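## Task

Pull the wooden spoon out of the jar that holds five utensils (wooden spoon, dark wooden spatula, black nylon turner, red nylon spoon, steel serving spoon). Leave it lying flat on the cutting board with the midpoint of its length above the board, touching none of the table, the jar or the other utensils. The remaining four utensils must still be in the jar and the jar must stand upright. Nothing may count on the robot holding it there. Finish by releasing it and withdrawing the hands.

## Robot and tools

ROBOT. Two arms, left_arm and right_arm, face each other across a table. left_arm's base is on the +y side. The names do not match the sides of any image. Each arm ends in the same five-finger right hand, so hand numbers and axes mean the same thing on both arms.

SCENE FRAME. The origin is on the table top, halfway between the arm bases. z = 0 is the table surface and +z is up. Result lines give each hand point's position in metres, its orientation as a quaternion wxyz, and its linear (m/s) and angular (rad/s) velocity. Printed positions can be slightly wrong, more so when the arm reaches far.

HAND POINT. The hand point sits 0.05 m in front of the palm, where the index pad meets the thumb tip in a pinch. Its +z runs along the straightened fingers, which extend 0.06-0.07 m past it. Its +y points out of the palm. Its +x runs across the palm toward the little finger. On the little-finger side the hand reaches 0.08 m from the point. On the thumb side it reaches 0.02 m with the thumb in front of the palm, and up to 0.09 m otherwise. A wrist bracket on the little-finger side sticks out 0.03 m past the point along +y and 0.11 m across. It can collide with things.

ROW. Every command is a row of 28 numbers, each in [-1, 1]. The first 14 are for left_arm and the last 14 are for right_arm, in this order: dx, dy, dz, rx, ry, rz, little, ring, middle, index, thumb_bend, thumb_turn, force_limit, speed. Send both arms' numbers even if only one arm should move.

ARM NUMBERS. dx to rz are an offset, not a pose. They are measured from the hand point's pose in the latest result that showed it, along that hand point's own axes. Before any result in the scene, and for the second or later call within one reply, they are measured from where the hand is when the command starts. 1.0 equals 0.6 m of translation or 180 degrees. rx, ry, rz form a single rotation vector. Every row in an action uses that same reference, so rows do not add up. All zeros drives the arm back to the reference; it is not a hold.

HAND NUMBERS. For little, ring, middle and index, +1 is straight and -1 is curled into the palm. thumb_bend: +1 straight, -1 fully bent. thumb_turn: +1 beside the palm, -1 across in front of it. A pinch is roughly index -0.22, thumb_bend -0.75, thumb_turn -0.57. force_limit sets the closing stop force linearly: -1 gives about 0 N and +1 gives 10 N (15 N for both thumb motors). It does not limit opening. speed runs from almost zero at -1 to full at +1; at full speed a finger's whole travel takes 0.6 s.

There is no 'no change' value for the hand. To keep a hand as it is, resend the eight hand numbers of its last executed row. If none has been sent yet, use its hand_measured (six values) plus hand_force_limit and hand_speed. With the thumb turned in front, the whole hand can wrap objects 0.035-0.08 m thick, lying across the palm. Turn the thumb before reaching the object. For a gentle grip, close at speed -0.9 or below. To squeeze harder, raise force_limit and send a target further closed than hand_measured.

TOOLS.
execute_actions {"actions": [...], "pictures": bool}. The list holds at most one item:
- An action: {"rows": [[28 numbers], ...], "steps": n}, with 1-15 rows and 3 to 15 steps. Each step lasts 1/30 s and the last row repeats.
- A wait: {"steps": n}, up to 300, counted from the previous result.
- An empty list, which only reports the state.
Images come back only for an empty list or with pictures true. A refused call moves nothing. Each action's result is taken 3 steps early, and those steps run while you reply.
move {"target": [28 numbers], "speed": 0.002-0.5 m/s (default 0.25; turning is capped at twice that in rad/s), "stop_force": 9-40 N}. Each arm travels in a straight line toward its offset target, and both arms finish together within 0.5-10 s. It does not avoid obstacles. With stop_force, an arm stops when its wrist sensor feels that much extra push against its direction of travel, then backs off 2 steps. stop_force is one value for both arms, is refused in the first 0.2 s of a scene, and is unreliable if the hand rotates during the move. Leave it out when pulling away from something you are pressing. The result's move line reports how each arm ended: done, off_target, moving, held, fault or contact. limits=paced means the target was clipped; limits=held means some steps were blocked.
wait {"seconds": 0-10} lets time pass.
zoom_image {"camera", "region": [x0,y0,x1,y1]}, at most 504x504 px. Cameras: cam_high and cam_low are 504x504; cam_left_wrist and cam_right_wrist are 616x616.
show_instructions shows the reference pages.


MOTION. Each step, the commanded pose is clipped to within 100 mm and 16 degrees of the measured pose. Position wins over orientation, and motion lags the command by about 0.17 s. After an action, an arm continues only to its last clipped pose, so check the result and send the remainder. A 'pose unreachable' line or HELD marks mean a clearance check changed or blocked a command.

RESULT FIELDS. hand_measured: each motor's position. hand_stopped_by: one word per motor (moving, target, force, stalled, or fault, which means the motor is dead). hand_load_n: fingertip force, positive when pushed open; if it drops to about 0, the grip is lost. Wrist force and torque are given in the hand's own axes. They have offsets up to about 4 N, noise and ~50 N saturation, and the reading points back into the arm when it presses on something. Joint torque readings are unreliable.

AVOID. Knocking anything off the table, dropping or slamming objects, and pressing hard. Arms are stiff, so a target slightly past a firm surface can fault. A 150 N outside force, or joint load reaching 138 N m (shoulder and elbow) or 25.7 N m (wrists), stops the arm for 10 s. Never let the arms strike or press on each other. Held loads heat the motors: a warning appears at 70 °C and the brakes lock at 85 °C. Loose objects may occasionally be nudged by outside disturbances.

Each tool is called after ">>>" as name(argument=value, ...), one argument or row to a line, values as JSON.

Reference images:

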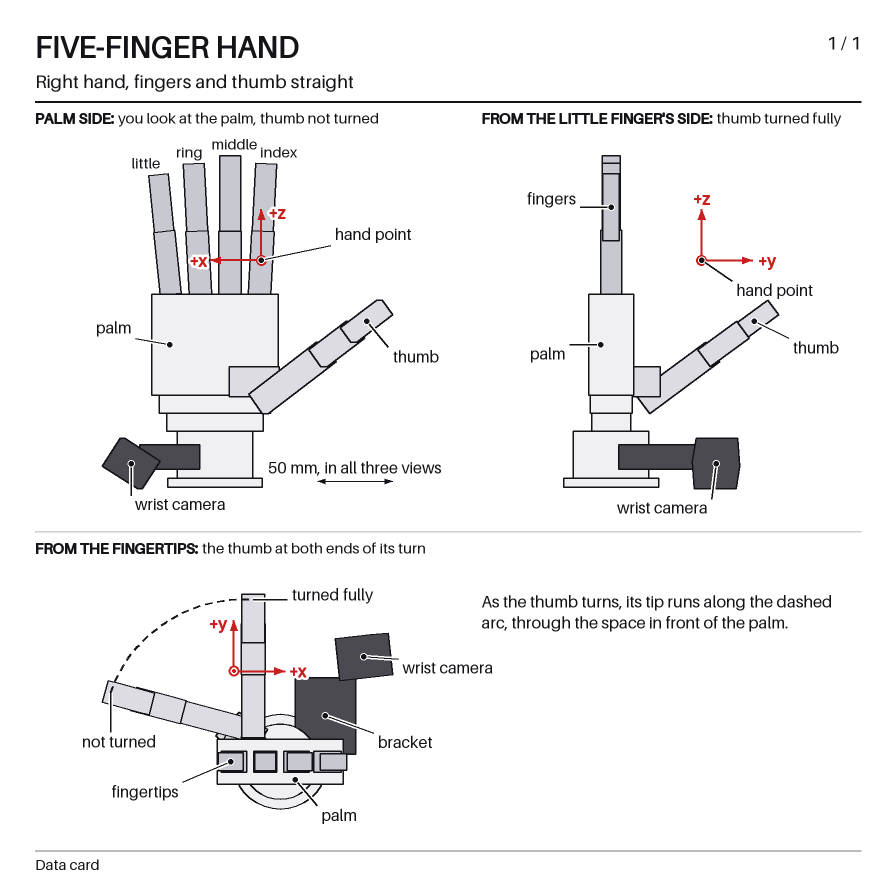

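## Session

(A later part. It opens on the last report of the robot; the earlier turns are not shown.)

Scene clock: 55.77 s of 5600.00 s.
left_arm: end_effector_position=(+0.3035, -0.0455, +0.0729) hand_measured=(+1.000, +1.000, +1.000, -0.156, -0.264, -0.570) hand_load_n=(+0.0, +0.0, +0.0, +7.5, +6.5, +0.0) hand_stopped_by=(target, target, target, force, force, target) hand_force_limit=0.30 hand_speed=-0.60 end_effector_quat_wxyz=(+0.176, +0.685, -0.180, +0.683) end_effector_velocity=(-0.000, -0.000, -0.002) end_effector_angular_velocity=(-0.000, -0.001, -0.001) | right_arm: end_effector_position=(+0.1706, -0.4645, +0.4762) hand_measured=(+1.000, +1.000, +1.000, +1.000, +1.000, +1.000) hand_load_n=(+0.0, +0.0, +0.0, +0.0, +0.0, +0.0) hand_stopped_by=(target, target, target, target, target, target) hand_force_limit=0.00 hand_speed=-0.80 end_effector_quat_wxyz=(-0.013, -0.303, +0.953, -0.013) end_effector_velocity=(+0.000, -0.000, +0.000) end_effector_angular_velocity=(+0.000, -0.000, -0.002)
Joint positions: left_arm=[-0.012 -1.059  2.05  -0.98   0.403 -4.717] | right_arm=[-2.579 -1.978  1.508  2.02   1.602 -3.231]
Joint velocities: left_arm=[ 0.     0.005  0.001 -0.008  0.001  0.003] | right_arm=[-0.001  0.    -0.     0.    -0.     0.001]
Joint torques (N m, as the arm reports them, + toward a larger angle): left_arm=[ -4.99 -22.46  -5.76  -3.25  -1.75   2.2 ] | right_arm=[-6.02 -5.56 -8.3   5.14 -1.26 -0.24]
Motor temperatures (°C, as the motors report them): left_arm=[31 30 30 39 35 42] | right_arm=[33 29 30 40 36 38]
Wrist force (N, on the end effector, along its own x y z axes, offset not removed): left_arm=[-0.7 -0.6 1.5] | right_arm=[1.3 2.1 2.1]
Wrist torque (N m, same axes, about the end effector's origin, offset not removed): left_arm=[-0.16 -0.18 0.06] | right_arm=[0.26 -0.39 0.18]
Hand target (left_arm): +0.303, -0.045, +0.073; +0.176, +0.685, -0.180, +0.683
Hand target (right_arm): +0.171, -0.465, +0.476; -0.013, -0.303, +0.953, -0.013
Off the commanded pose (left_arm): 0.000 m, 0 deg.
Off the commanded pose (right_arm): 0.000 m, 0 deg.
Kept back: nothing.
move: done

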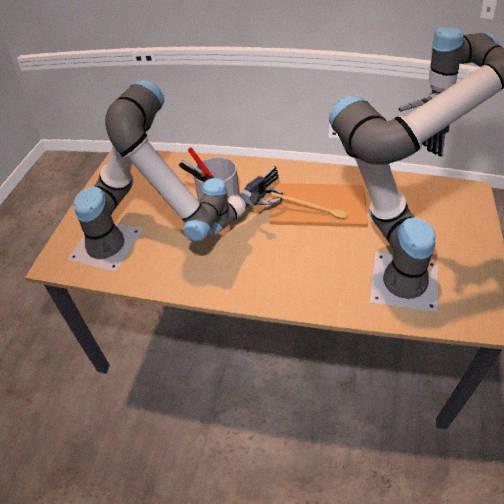

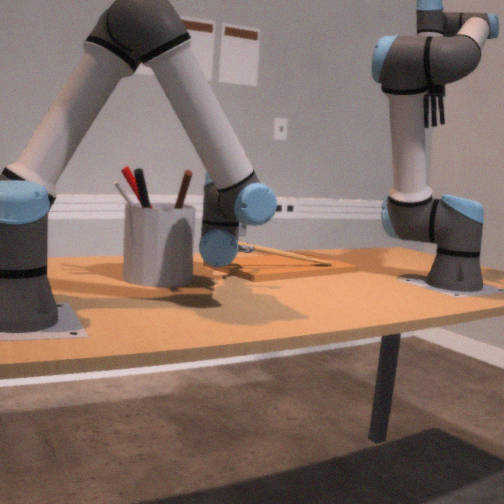

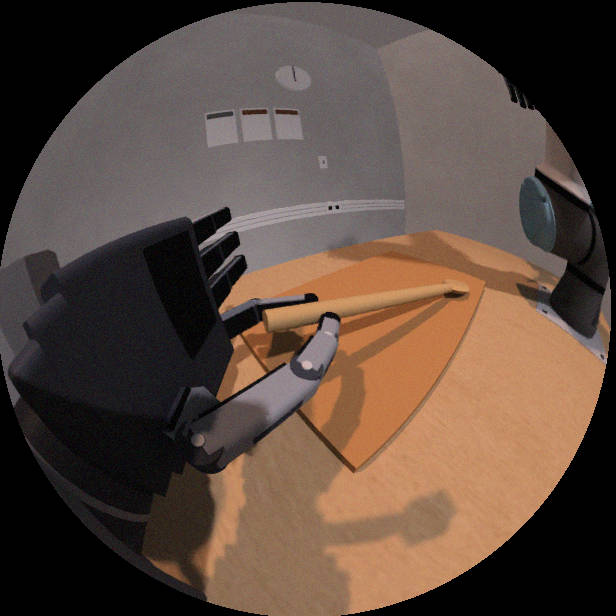

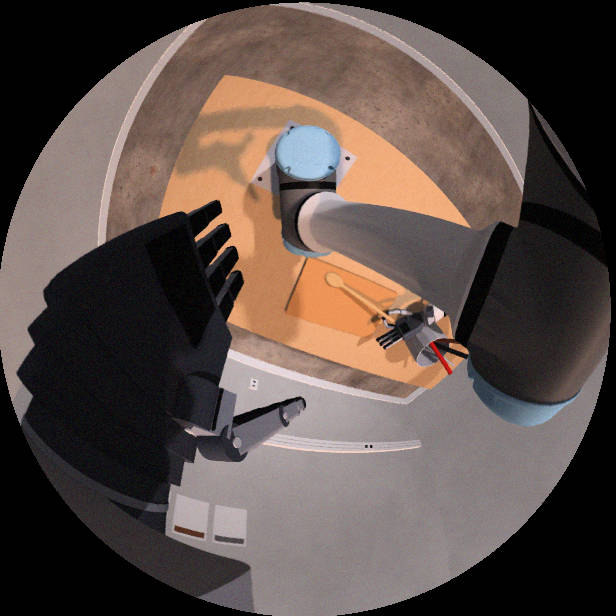

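Go 2.5 cm lower, then release.

>>> move(
  target=[-0.042,0,0,0,0,0,1,1,1,-0.3,-0.9,-0.57,0.3,-0.6,0,0,0,0,0,0,1,1,1,1,1,1,0,-0.8],
  speed=0.015,
  stop_force=10,
)

>>> move(
  target=[0,0,0,0,0,0,1,1,1,0.5,0.3,-0.57,0.3,-0.3,0,0,0,0,0,0,1,1,1,1,1,1,0,-0.8],
)

>>> move(
  target=[0.05,-0.04,-0.07,0,0,0,1,1,1,0.5,0.3,-0.57,0.3,-0.3,0,0,0,0,0,0,1,1,1,1,1,1,0,-0.8],
  speed=0.04,
)

>>> move(
  target=[0.4,0,0,0,0,0,1,1,1,0.5,0.3,-0.57,0.3,-0.3,0,0,0,0,0,0,1,1,1,1,1,1,0,-0.8],
  speed=0.12,
)

Scene clock: 57.97 s of 5600.00 s.
left_arm: end_effector_position=(+0.3034, -0.0453, +0.0481) hand_measured=(+1.000, +1.000, +1.000, -0.156, -0.264, -0.570) hand_load_n=(+0.0, +0.0, +0.0, +7.5, +6.5, +0.0) hand_stopped_by=(target, target, target, force, force, target) hand_force_limit=0.30 hand_speed=-0.60 end_effector_quat_wxyz=(+0.176, +0.685, -0.180, +0.683) end_effector_velocity=(+0.000, +0.000, -0.003) end_effector_angular_velocity=(+0.000, +0.000, +0.001) | right_arm: end_effector_position=(+0.1706, -0.4645, +0.4762) hand_measured=(+1.000, +1.000, +1.000, +1.000, +1.000, +1.000) hand_load_n=(+0.0, +0.0, +0.0, +0.0, +0.0, +0.0) hand_stopped_by=(target, target, target, target, target, target) hand_force_limit=0.00 hand_speed=-0.80 end_effector_quat_wxyz=(-0.013, -0.303, +0.953, -0.013) end_effector_velocity=(-0.000, +0.000, +0.000) end_effector_angular_velocity=(-0.000, -0.000, +0.001)
Joint positions: left_arm=[-0.012 -1.003  2.056 -1.042  0.403 -4.718] | right_arm=[-2.579 -1.978  1.508  2.02   1.602 -3.231]
Joint velocities: left_arm=[ 0.     0.008 -0.    -0.007 -0.001 -0.001] | right_arm=[ 0.    -0.001  0.     0.    -0.    -0.001]
Joint torques (N m, as the arm reports them, + toward a larger angle): left_arm=[ -7.89 -22.76  -4.15  -3.04  -2.15  -0.03] | right_arm=[-4.94 -5.59 -9.45  5.24 -1.16 -0.2 ]
Motor temperatures (°C, as the motors report them): left_arm=[31 30 30 39 35 42] | right_arm=[33 29 30 40 36 38]
Wrist force (N, on the end effector, along its own x y z axes, offset not removed): left_arm=[1.3 -1.9 1.2] | right_arm=[1.0 2.3 1.8]
Wrist torque (N m, same axes, about the end effector's origin, offset not removed): left_arm=[-0.32 -0.47 0.09] | right_arm=[0.45 -0.36 0.05]
Hand target (left_arm): +0.303, -0.045, +0.048; +0.176, +0.685, -0.180, +0.683
Hand target (right_arm): +0.171, -0.465, +0.476; -0.013, -0.303, +0.953, -0.013
Off the commanded pose (left_arm): 0.000 m, 0 deg.
Off the commanded pose (right_arm): 0.000 m, 0 deg.
Kept back: nothing.
move: done

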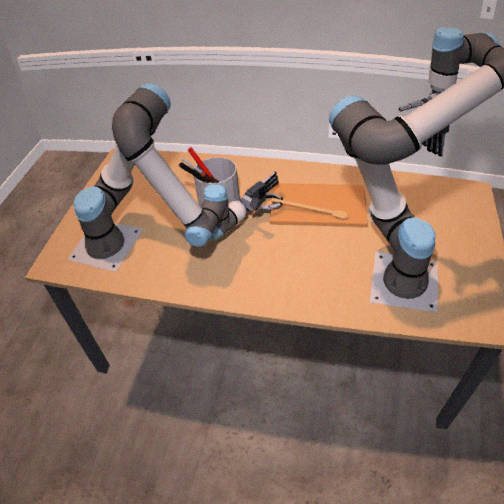

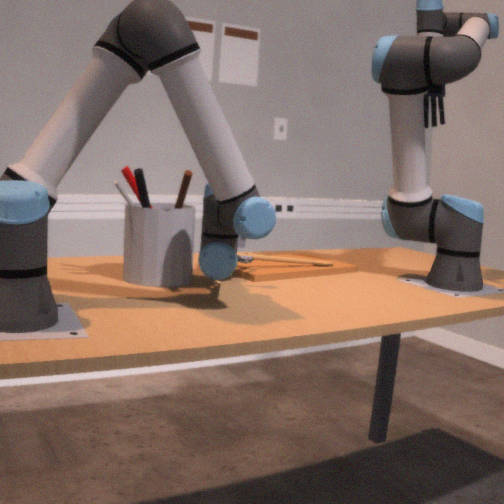

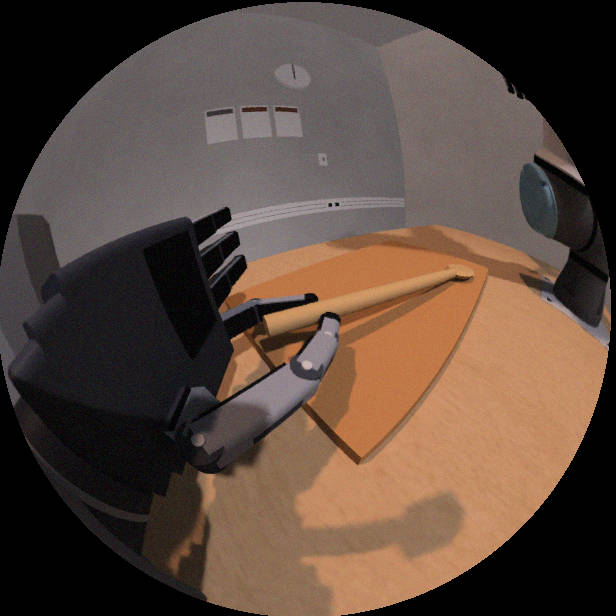

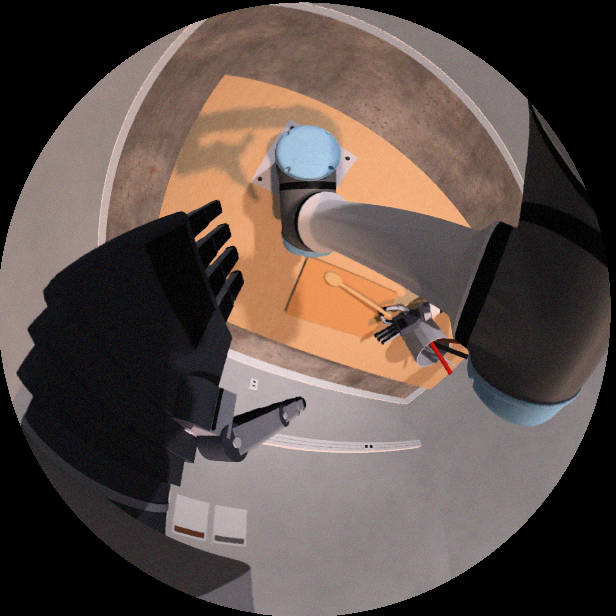

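Scene clock: 59.03 s of 5600.00 s.
left_arm: end_effector_position=(+0.3034, -0.0453, +0.0481) hand_measured=(+1.000, +1.000, +1.000, +0.500, +0.300, -0.570) hand_load_n=(+0.0, +0.0, +0.0, +0.0, +0.0, +0.0) hand_stopped_by=(target, target, target, target, target, target) hand_force_limit=0.30 hand_speed=-0.30 end_effector_quat_wxyz=(+0.176, +0.685, -0.180, +0.683) end_effector_velocity=(-0.001, -0.000, -0.001) end_effector_angular_velocity=(+0.003, -0.001, -0.001) | right_arm: end_effector_position=(+0.1706, -0.4645, +0.4762) hand_measured=(+1.000, +1.000, +1.000, +1.000, +1.000, +1.000) hand_load_n=(+0.0, +0.0, +0.0, +0.0, +0.0, +0.0) hand_stopped_by=(target, target, target, target, target, target) hand_force_limit=0.00 hand_speed=-0.80 end_effector_quat_wxyz=(-0.013, -0.303, +0.953, -0.013) end_effector_velocity=(-0.000, -0.000, -0.000) end_effector_angular_velocity=(+0.000, +0.001, -0.001)
Joint positions: left_arm=[-0.012 -1.003  2.056 -1.042  0.403 -4.718] | right_arm=[-2.579 -1.978  1.508  2.02   1.602 -3.231]
Joint velocities: left_arm=[-0.001  0.001  0.    -0.     0.     0.001] | right_arm=[-0.     0.     0.     0.     0.001  0.   ]
Joint torques (N m, as the arm reports them, + toward a larger angle): left_arm=[ -7.17 -49.8  -14.96   1.87  -2.11   1.81] | right_arm=[-6.23 -5.83 -9.51  5.03 -1.29 -0.34]
Motor temperatures (°C, as the motors report them): left_arm=[31 30 30 39 35 42] | right_arm=[33 29 30 40 36 38]
Wrist force (N, on the end effector, along its own x y z axes, offset not removed): left_arm=[-0.8 -1.6 1.6] | right_arm=[2.4 0.9 1.2]
Wrist torque (N m, same axes, about the end effector's origin, offset not removed): left_arm=[-0.36 -0.10 -0.05] | right_arm=[0.24 -0.56 0.13]
Hand target (left_arm): +0.303, -0.045, +0.048; +0.176, +0.685, -0.180, +0.683
Hand target (right_arm): +0.171, -0.465, +0.476; -0.013, -0.303, +0.953, -0.013
Off the commanded pose (left_arm): 0.000 m, 0 deg.
Off the commanded pose (right_arm): 0.000 m, 0 deg.
Kept back: nothing.
move: done

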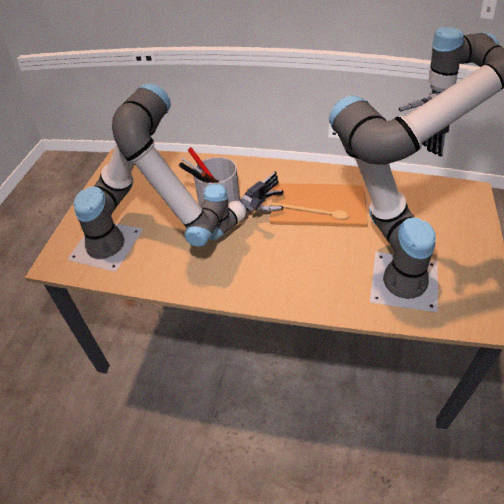

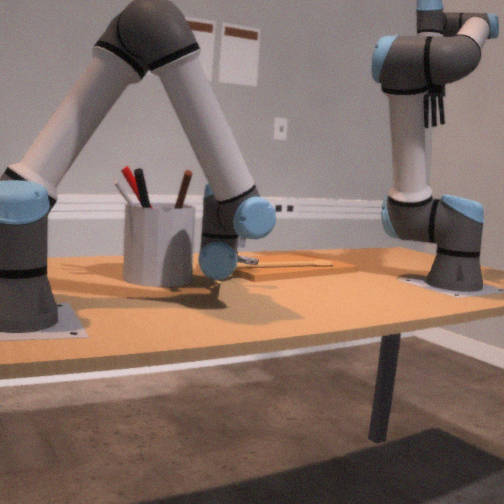

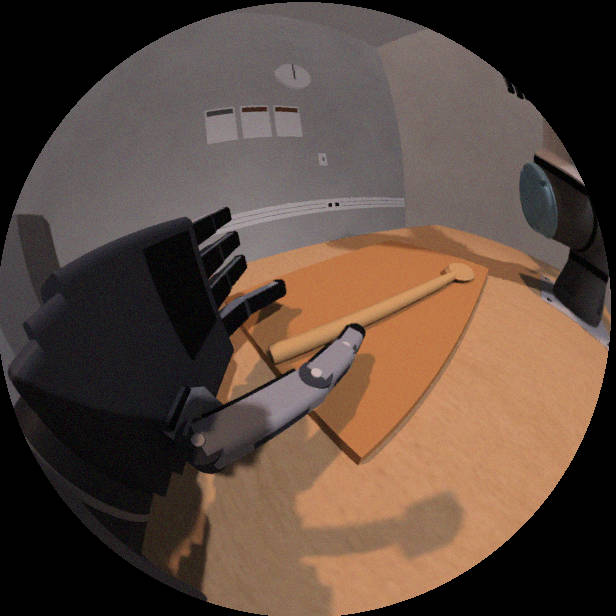

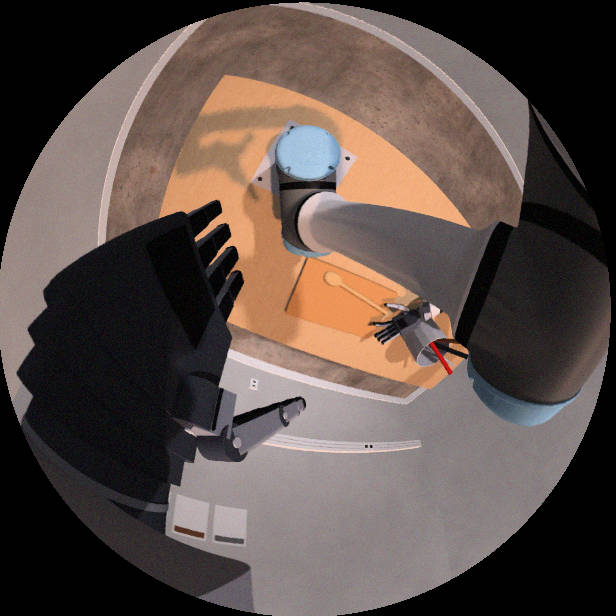

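Scene clock: 60.90 s of 5600.00 s.
left_arm: end_effector_position=(+0.2787, -0.0043, +0.0782) hand_measured=(+1.000, +1.000, +1.000, +0.500, +0.300, -0.570) hand_load_n=(+0.0, +0.0, +0.0, +0.0, +0.0, +0.0) hand_stopped_by=(target, target, target, target, target, target) hand_force_limit=0.30 hand_speed=-0.30 end_effector_quat_wxyz=(+0.176, +0.685, -0.180, +0.683) end_effector_velocity=(-0.001, +0.002, +0.001) end_effector_angular_velocity=(+0.003, -0.001, +0.000) | right_arm: end_effector_position=(+0.1706, -0.4645, +0.4762) hand_measured=(+1.000, +1.000, +1.000, +1.000, +1.000, +1.000) hand_load_n=(+0.0, +0.0, +0.0, +0.0, +0.0, +0.0) hand_stopped_by=(target, target, target, target, target, target) hand_force_limit=0.00 hand_speed=-0.80 end_effector_quat_wxyz=(-0.013, -0.303, +0.953, -0.013) end_effector_velocity=(-0.000, -0.000, -0.000) end_effector_angular_velocity=(-0.000, +0.001, -0.002)
Joint positions: left_arm=[-0.089 -1.139  2.181 -1.027  0.327 -4.721] | right_arm=[-2.579 -1.978  1.508  2.02   1.602 -3.231]
Joint velocities: left_arm=[-0.004 -0.006  0.005  0.001 -0.005  0.002] | right_arm=[-0.001  0.     0.     0.     0.001  0.001]
Joint torques (N m, as the arm reports them, + toward a larger angle): left_arm=[ -7.56 -44.32  -3.17   1.91  -2.64  -2.38] | right_arm=[-5.55 -5.47 -9.4   5.14 -1.37 -0.13]
Motor temperatures (°C, as the motors report them): left_arm=[31 30 30 39 35 42] | right_arm=[33 29 30 40 36 38]
Wrist force (N, on the end effector, along its own x y z axes, offset not removed): left_arm=[1.1 -1.3 1.4] | right_arm=[1.7 2.3 3.5]
Wrist torque (N m, same axes, about the end effector's origin, offset not removed): left_arm=[-0.23 -0.42 0.11] | right_arm=[0.22 -0.51 0.13]
Hand target (left_arm): +0.279, -0.004, +0.078; +0.176, +0.685, -0.180, +0.683
Hand target (right_arm): +0.171, -0.465, +0.476; -0.013, -0.303, +0.953, -0.013
Off the commanded pose (left_arm): 0.000 m, 0 deg.
Off the commanded pose (right_arm): 0.000 m, 0 deg.
Kept back: nothing.
move: done

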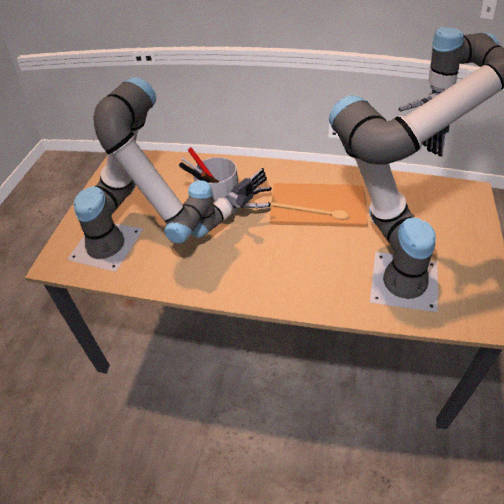

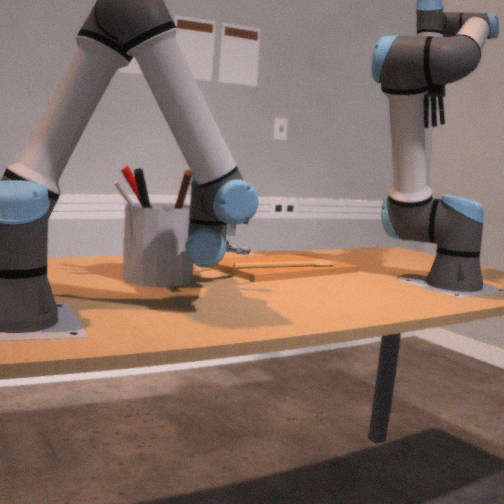

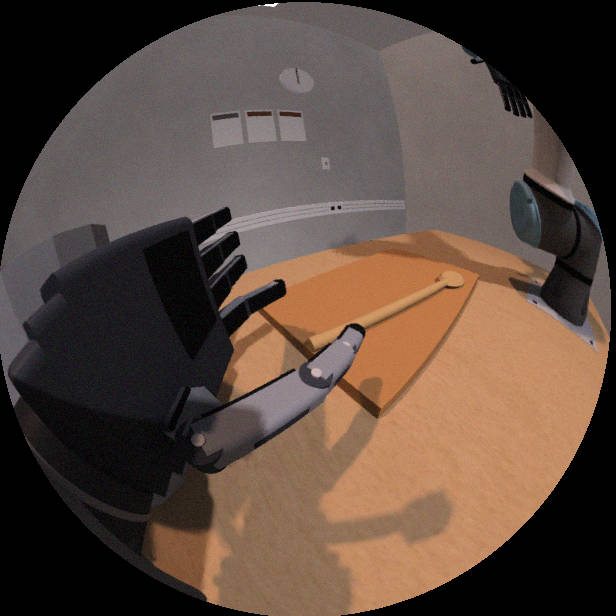

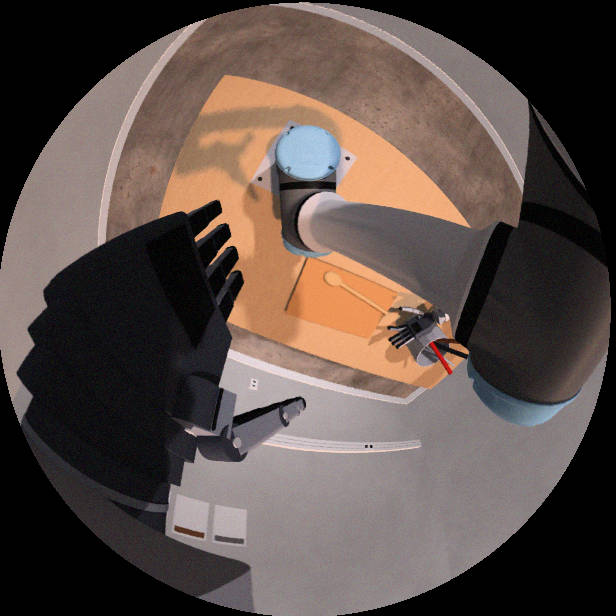

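Scene clock: 63.50 s of 5600.00 s.
left_arm: end_effector_position=(+0.2791, -0.0058, +0.3180) hand_measured=(+1.000, +1.000, +1.000, +0.500, +0.300, -0.570) hand_load_n=(+0.0, +0.0, +0.0, +0.0, +0.0, +0.0) hand_stopped_by=(target, target, target, target, target, target) hand_force_limit=0.30 hand_speed=-0.30 end_effector_quat_wxyz=(+0.176, +0.685, -0.180, +0.683) end_effector_velocity=(-0.001, -0.000, +0.003) end_effector_angular_velocity=(-0.002, +0.005, -0.002) | right_arm: end_effector_position=(+0.1706, -0.4645, +0.4762) hand_measured=(+1.000, +1.000, +1.000, +1.000, +1.000, +1.000) hand_load_n=(+0.0, +0.0, +0.0, +0.0, +0.0, +0.0) hand_stopped_by=(target, target, target, target, target, target) hand_force_limit=0.00 hand_speed=-0.80 end_effector_quat_wxyz=(-0.013, -0.303, +0.953, -0.013) end_effector_velocity=(-0.000, +0.000, -0.000) end_effector_angular_velocity=(-0.000, +0.000, +0.002)
Joint positions: left_arm=[-0.087 -1.547  1.906 -0.346  0.329 -4.719] | right_arm=[-2.579 -1.978  1.508  2.02   1.602 -3.231]
Joint velocities: left_arm=[-0.    -0.001 -0.01   0.021  0.001 -0.013] | right_arm=[ 0.    -0.     0.     0.     0.    -0.001]
Joint torques (N m, as the arm reports them, + toward a larger angle): left_arm=[  4.11 -27.7  -29.31   1.82  -2.21  -2.53] | right_arm=[-6.51 -5.27 -8.4   5.24 -1.22 -0.25]
Motor temperatures (°C, as the motors report them): left_arm=[31 30 30 39 35 42] | right_arm=[33 29 30 40 36 38]
Wrist force (N, on the end effector, along its own x y z axes, offset not removed): left_arm=[-0.6 -1.0 -0.5] | right_arm=[0.6 1.8 3.8]
Wrist torque (N m, same axes, about the end effector's origin, offset not removed): left_arm=[-0.11 -0.10 0.03] | right_arm=[0.23 -0.42 -0.07]
Hand target (left_arm): +0.279, -0.006, +0.318; +0.176, +0.685, -0.180, +0.683
Hand target (right_arm): +0.171, -0.465, +0.476; -0.013, -0.303, +0.953, -0.013
Off the commanded pose (left_arm): 0.000 m, 0 deg.
Off the commanded pose (right_arm): 0.000 m, 0 deg.
Kept back: nothing.
move: done

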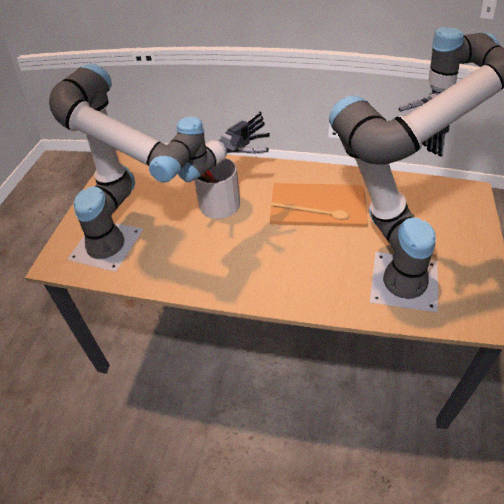

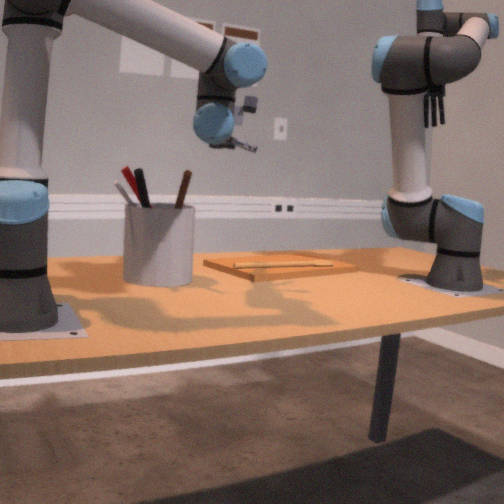

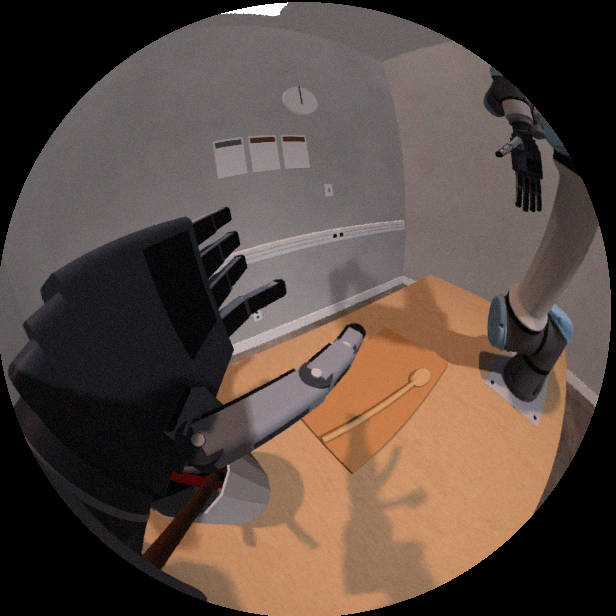

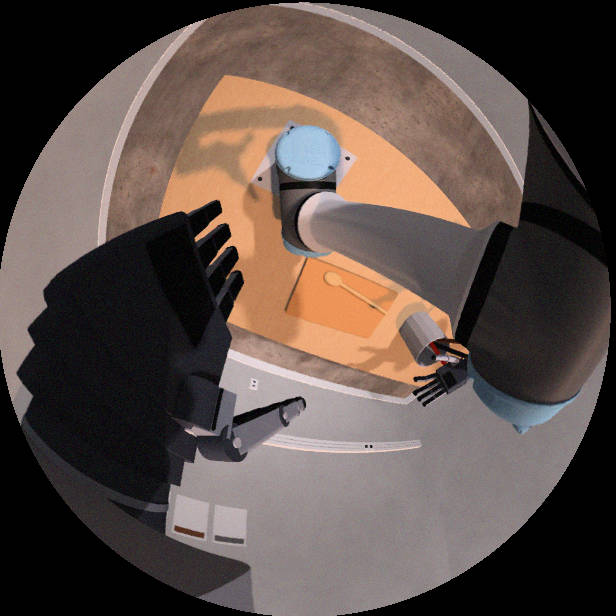

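>>> finished_scene(
  scene=1,
)

The scene is finished: the task was done.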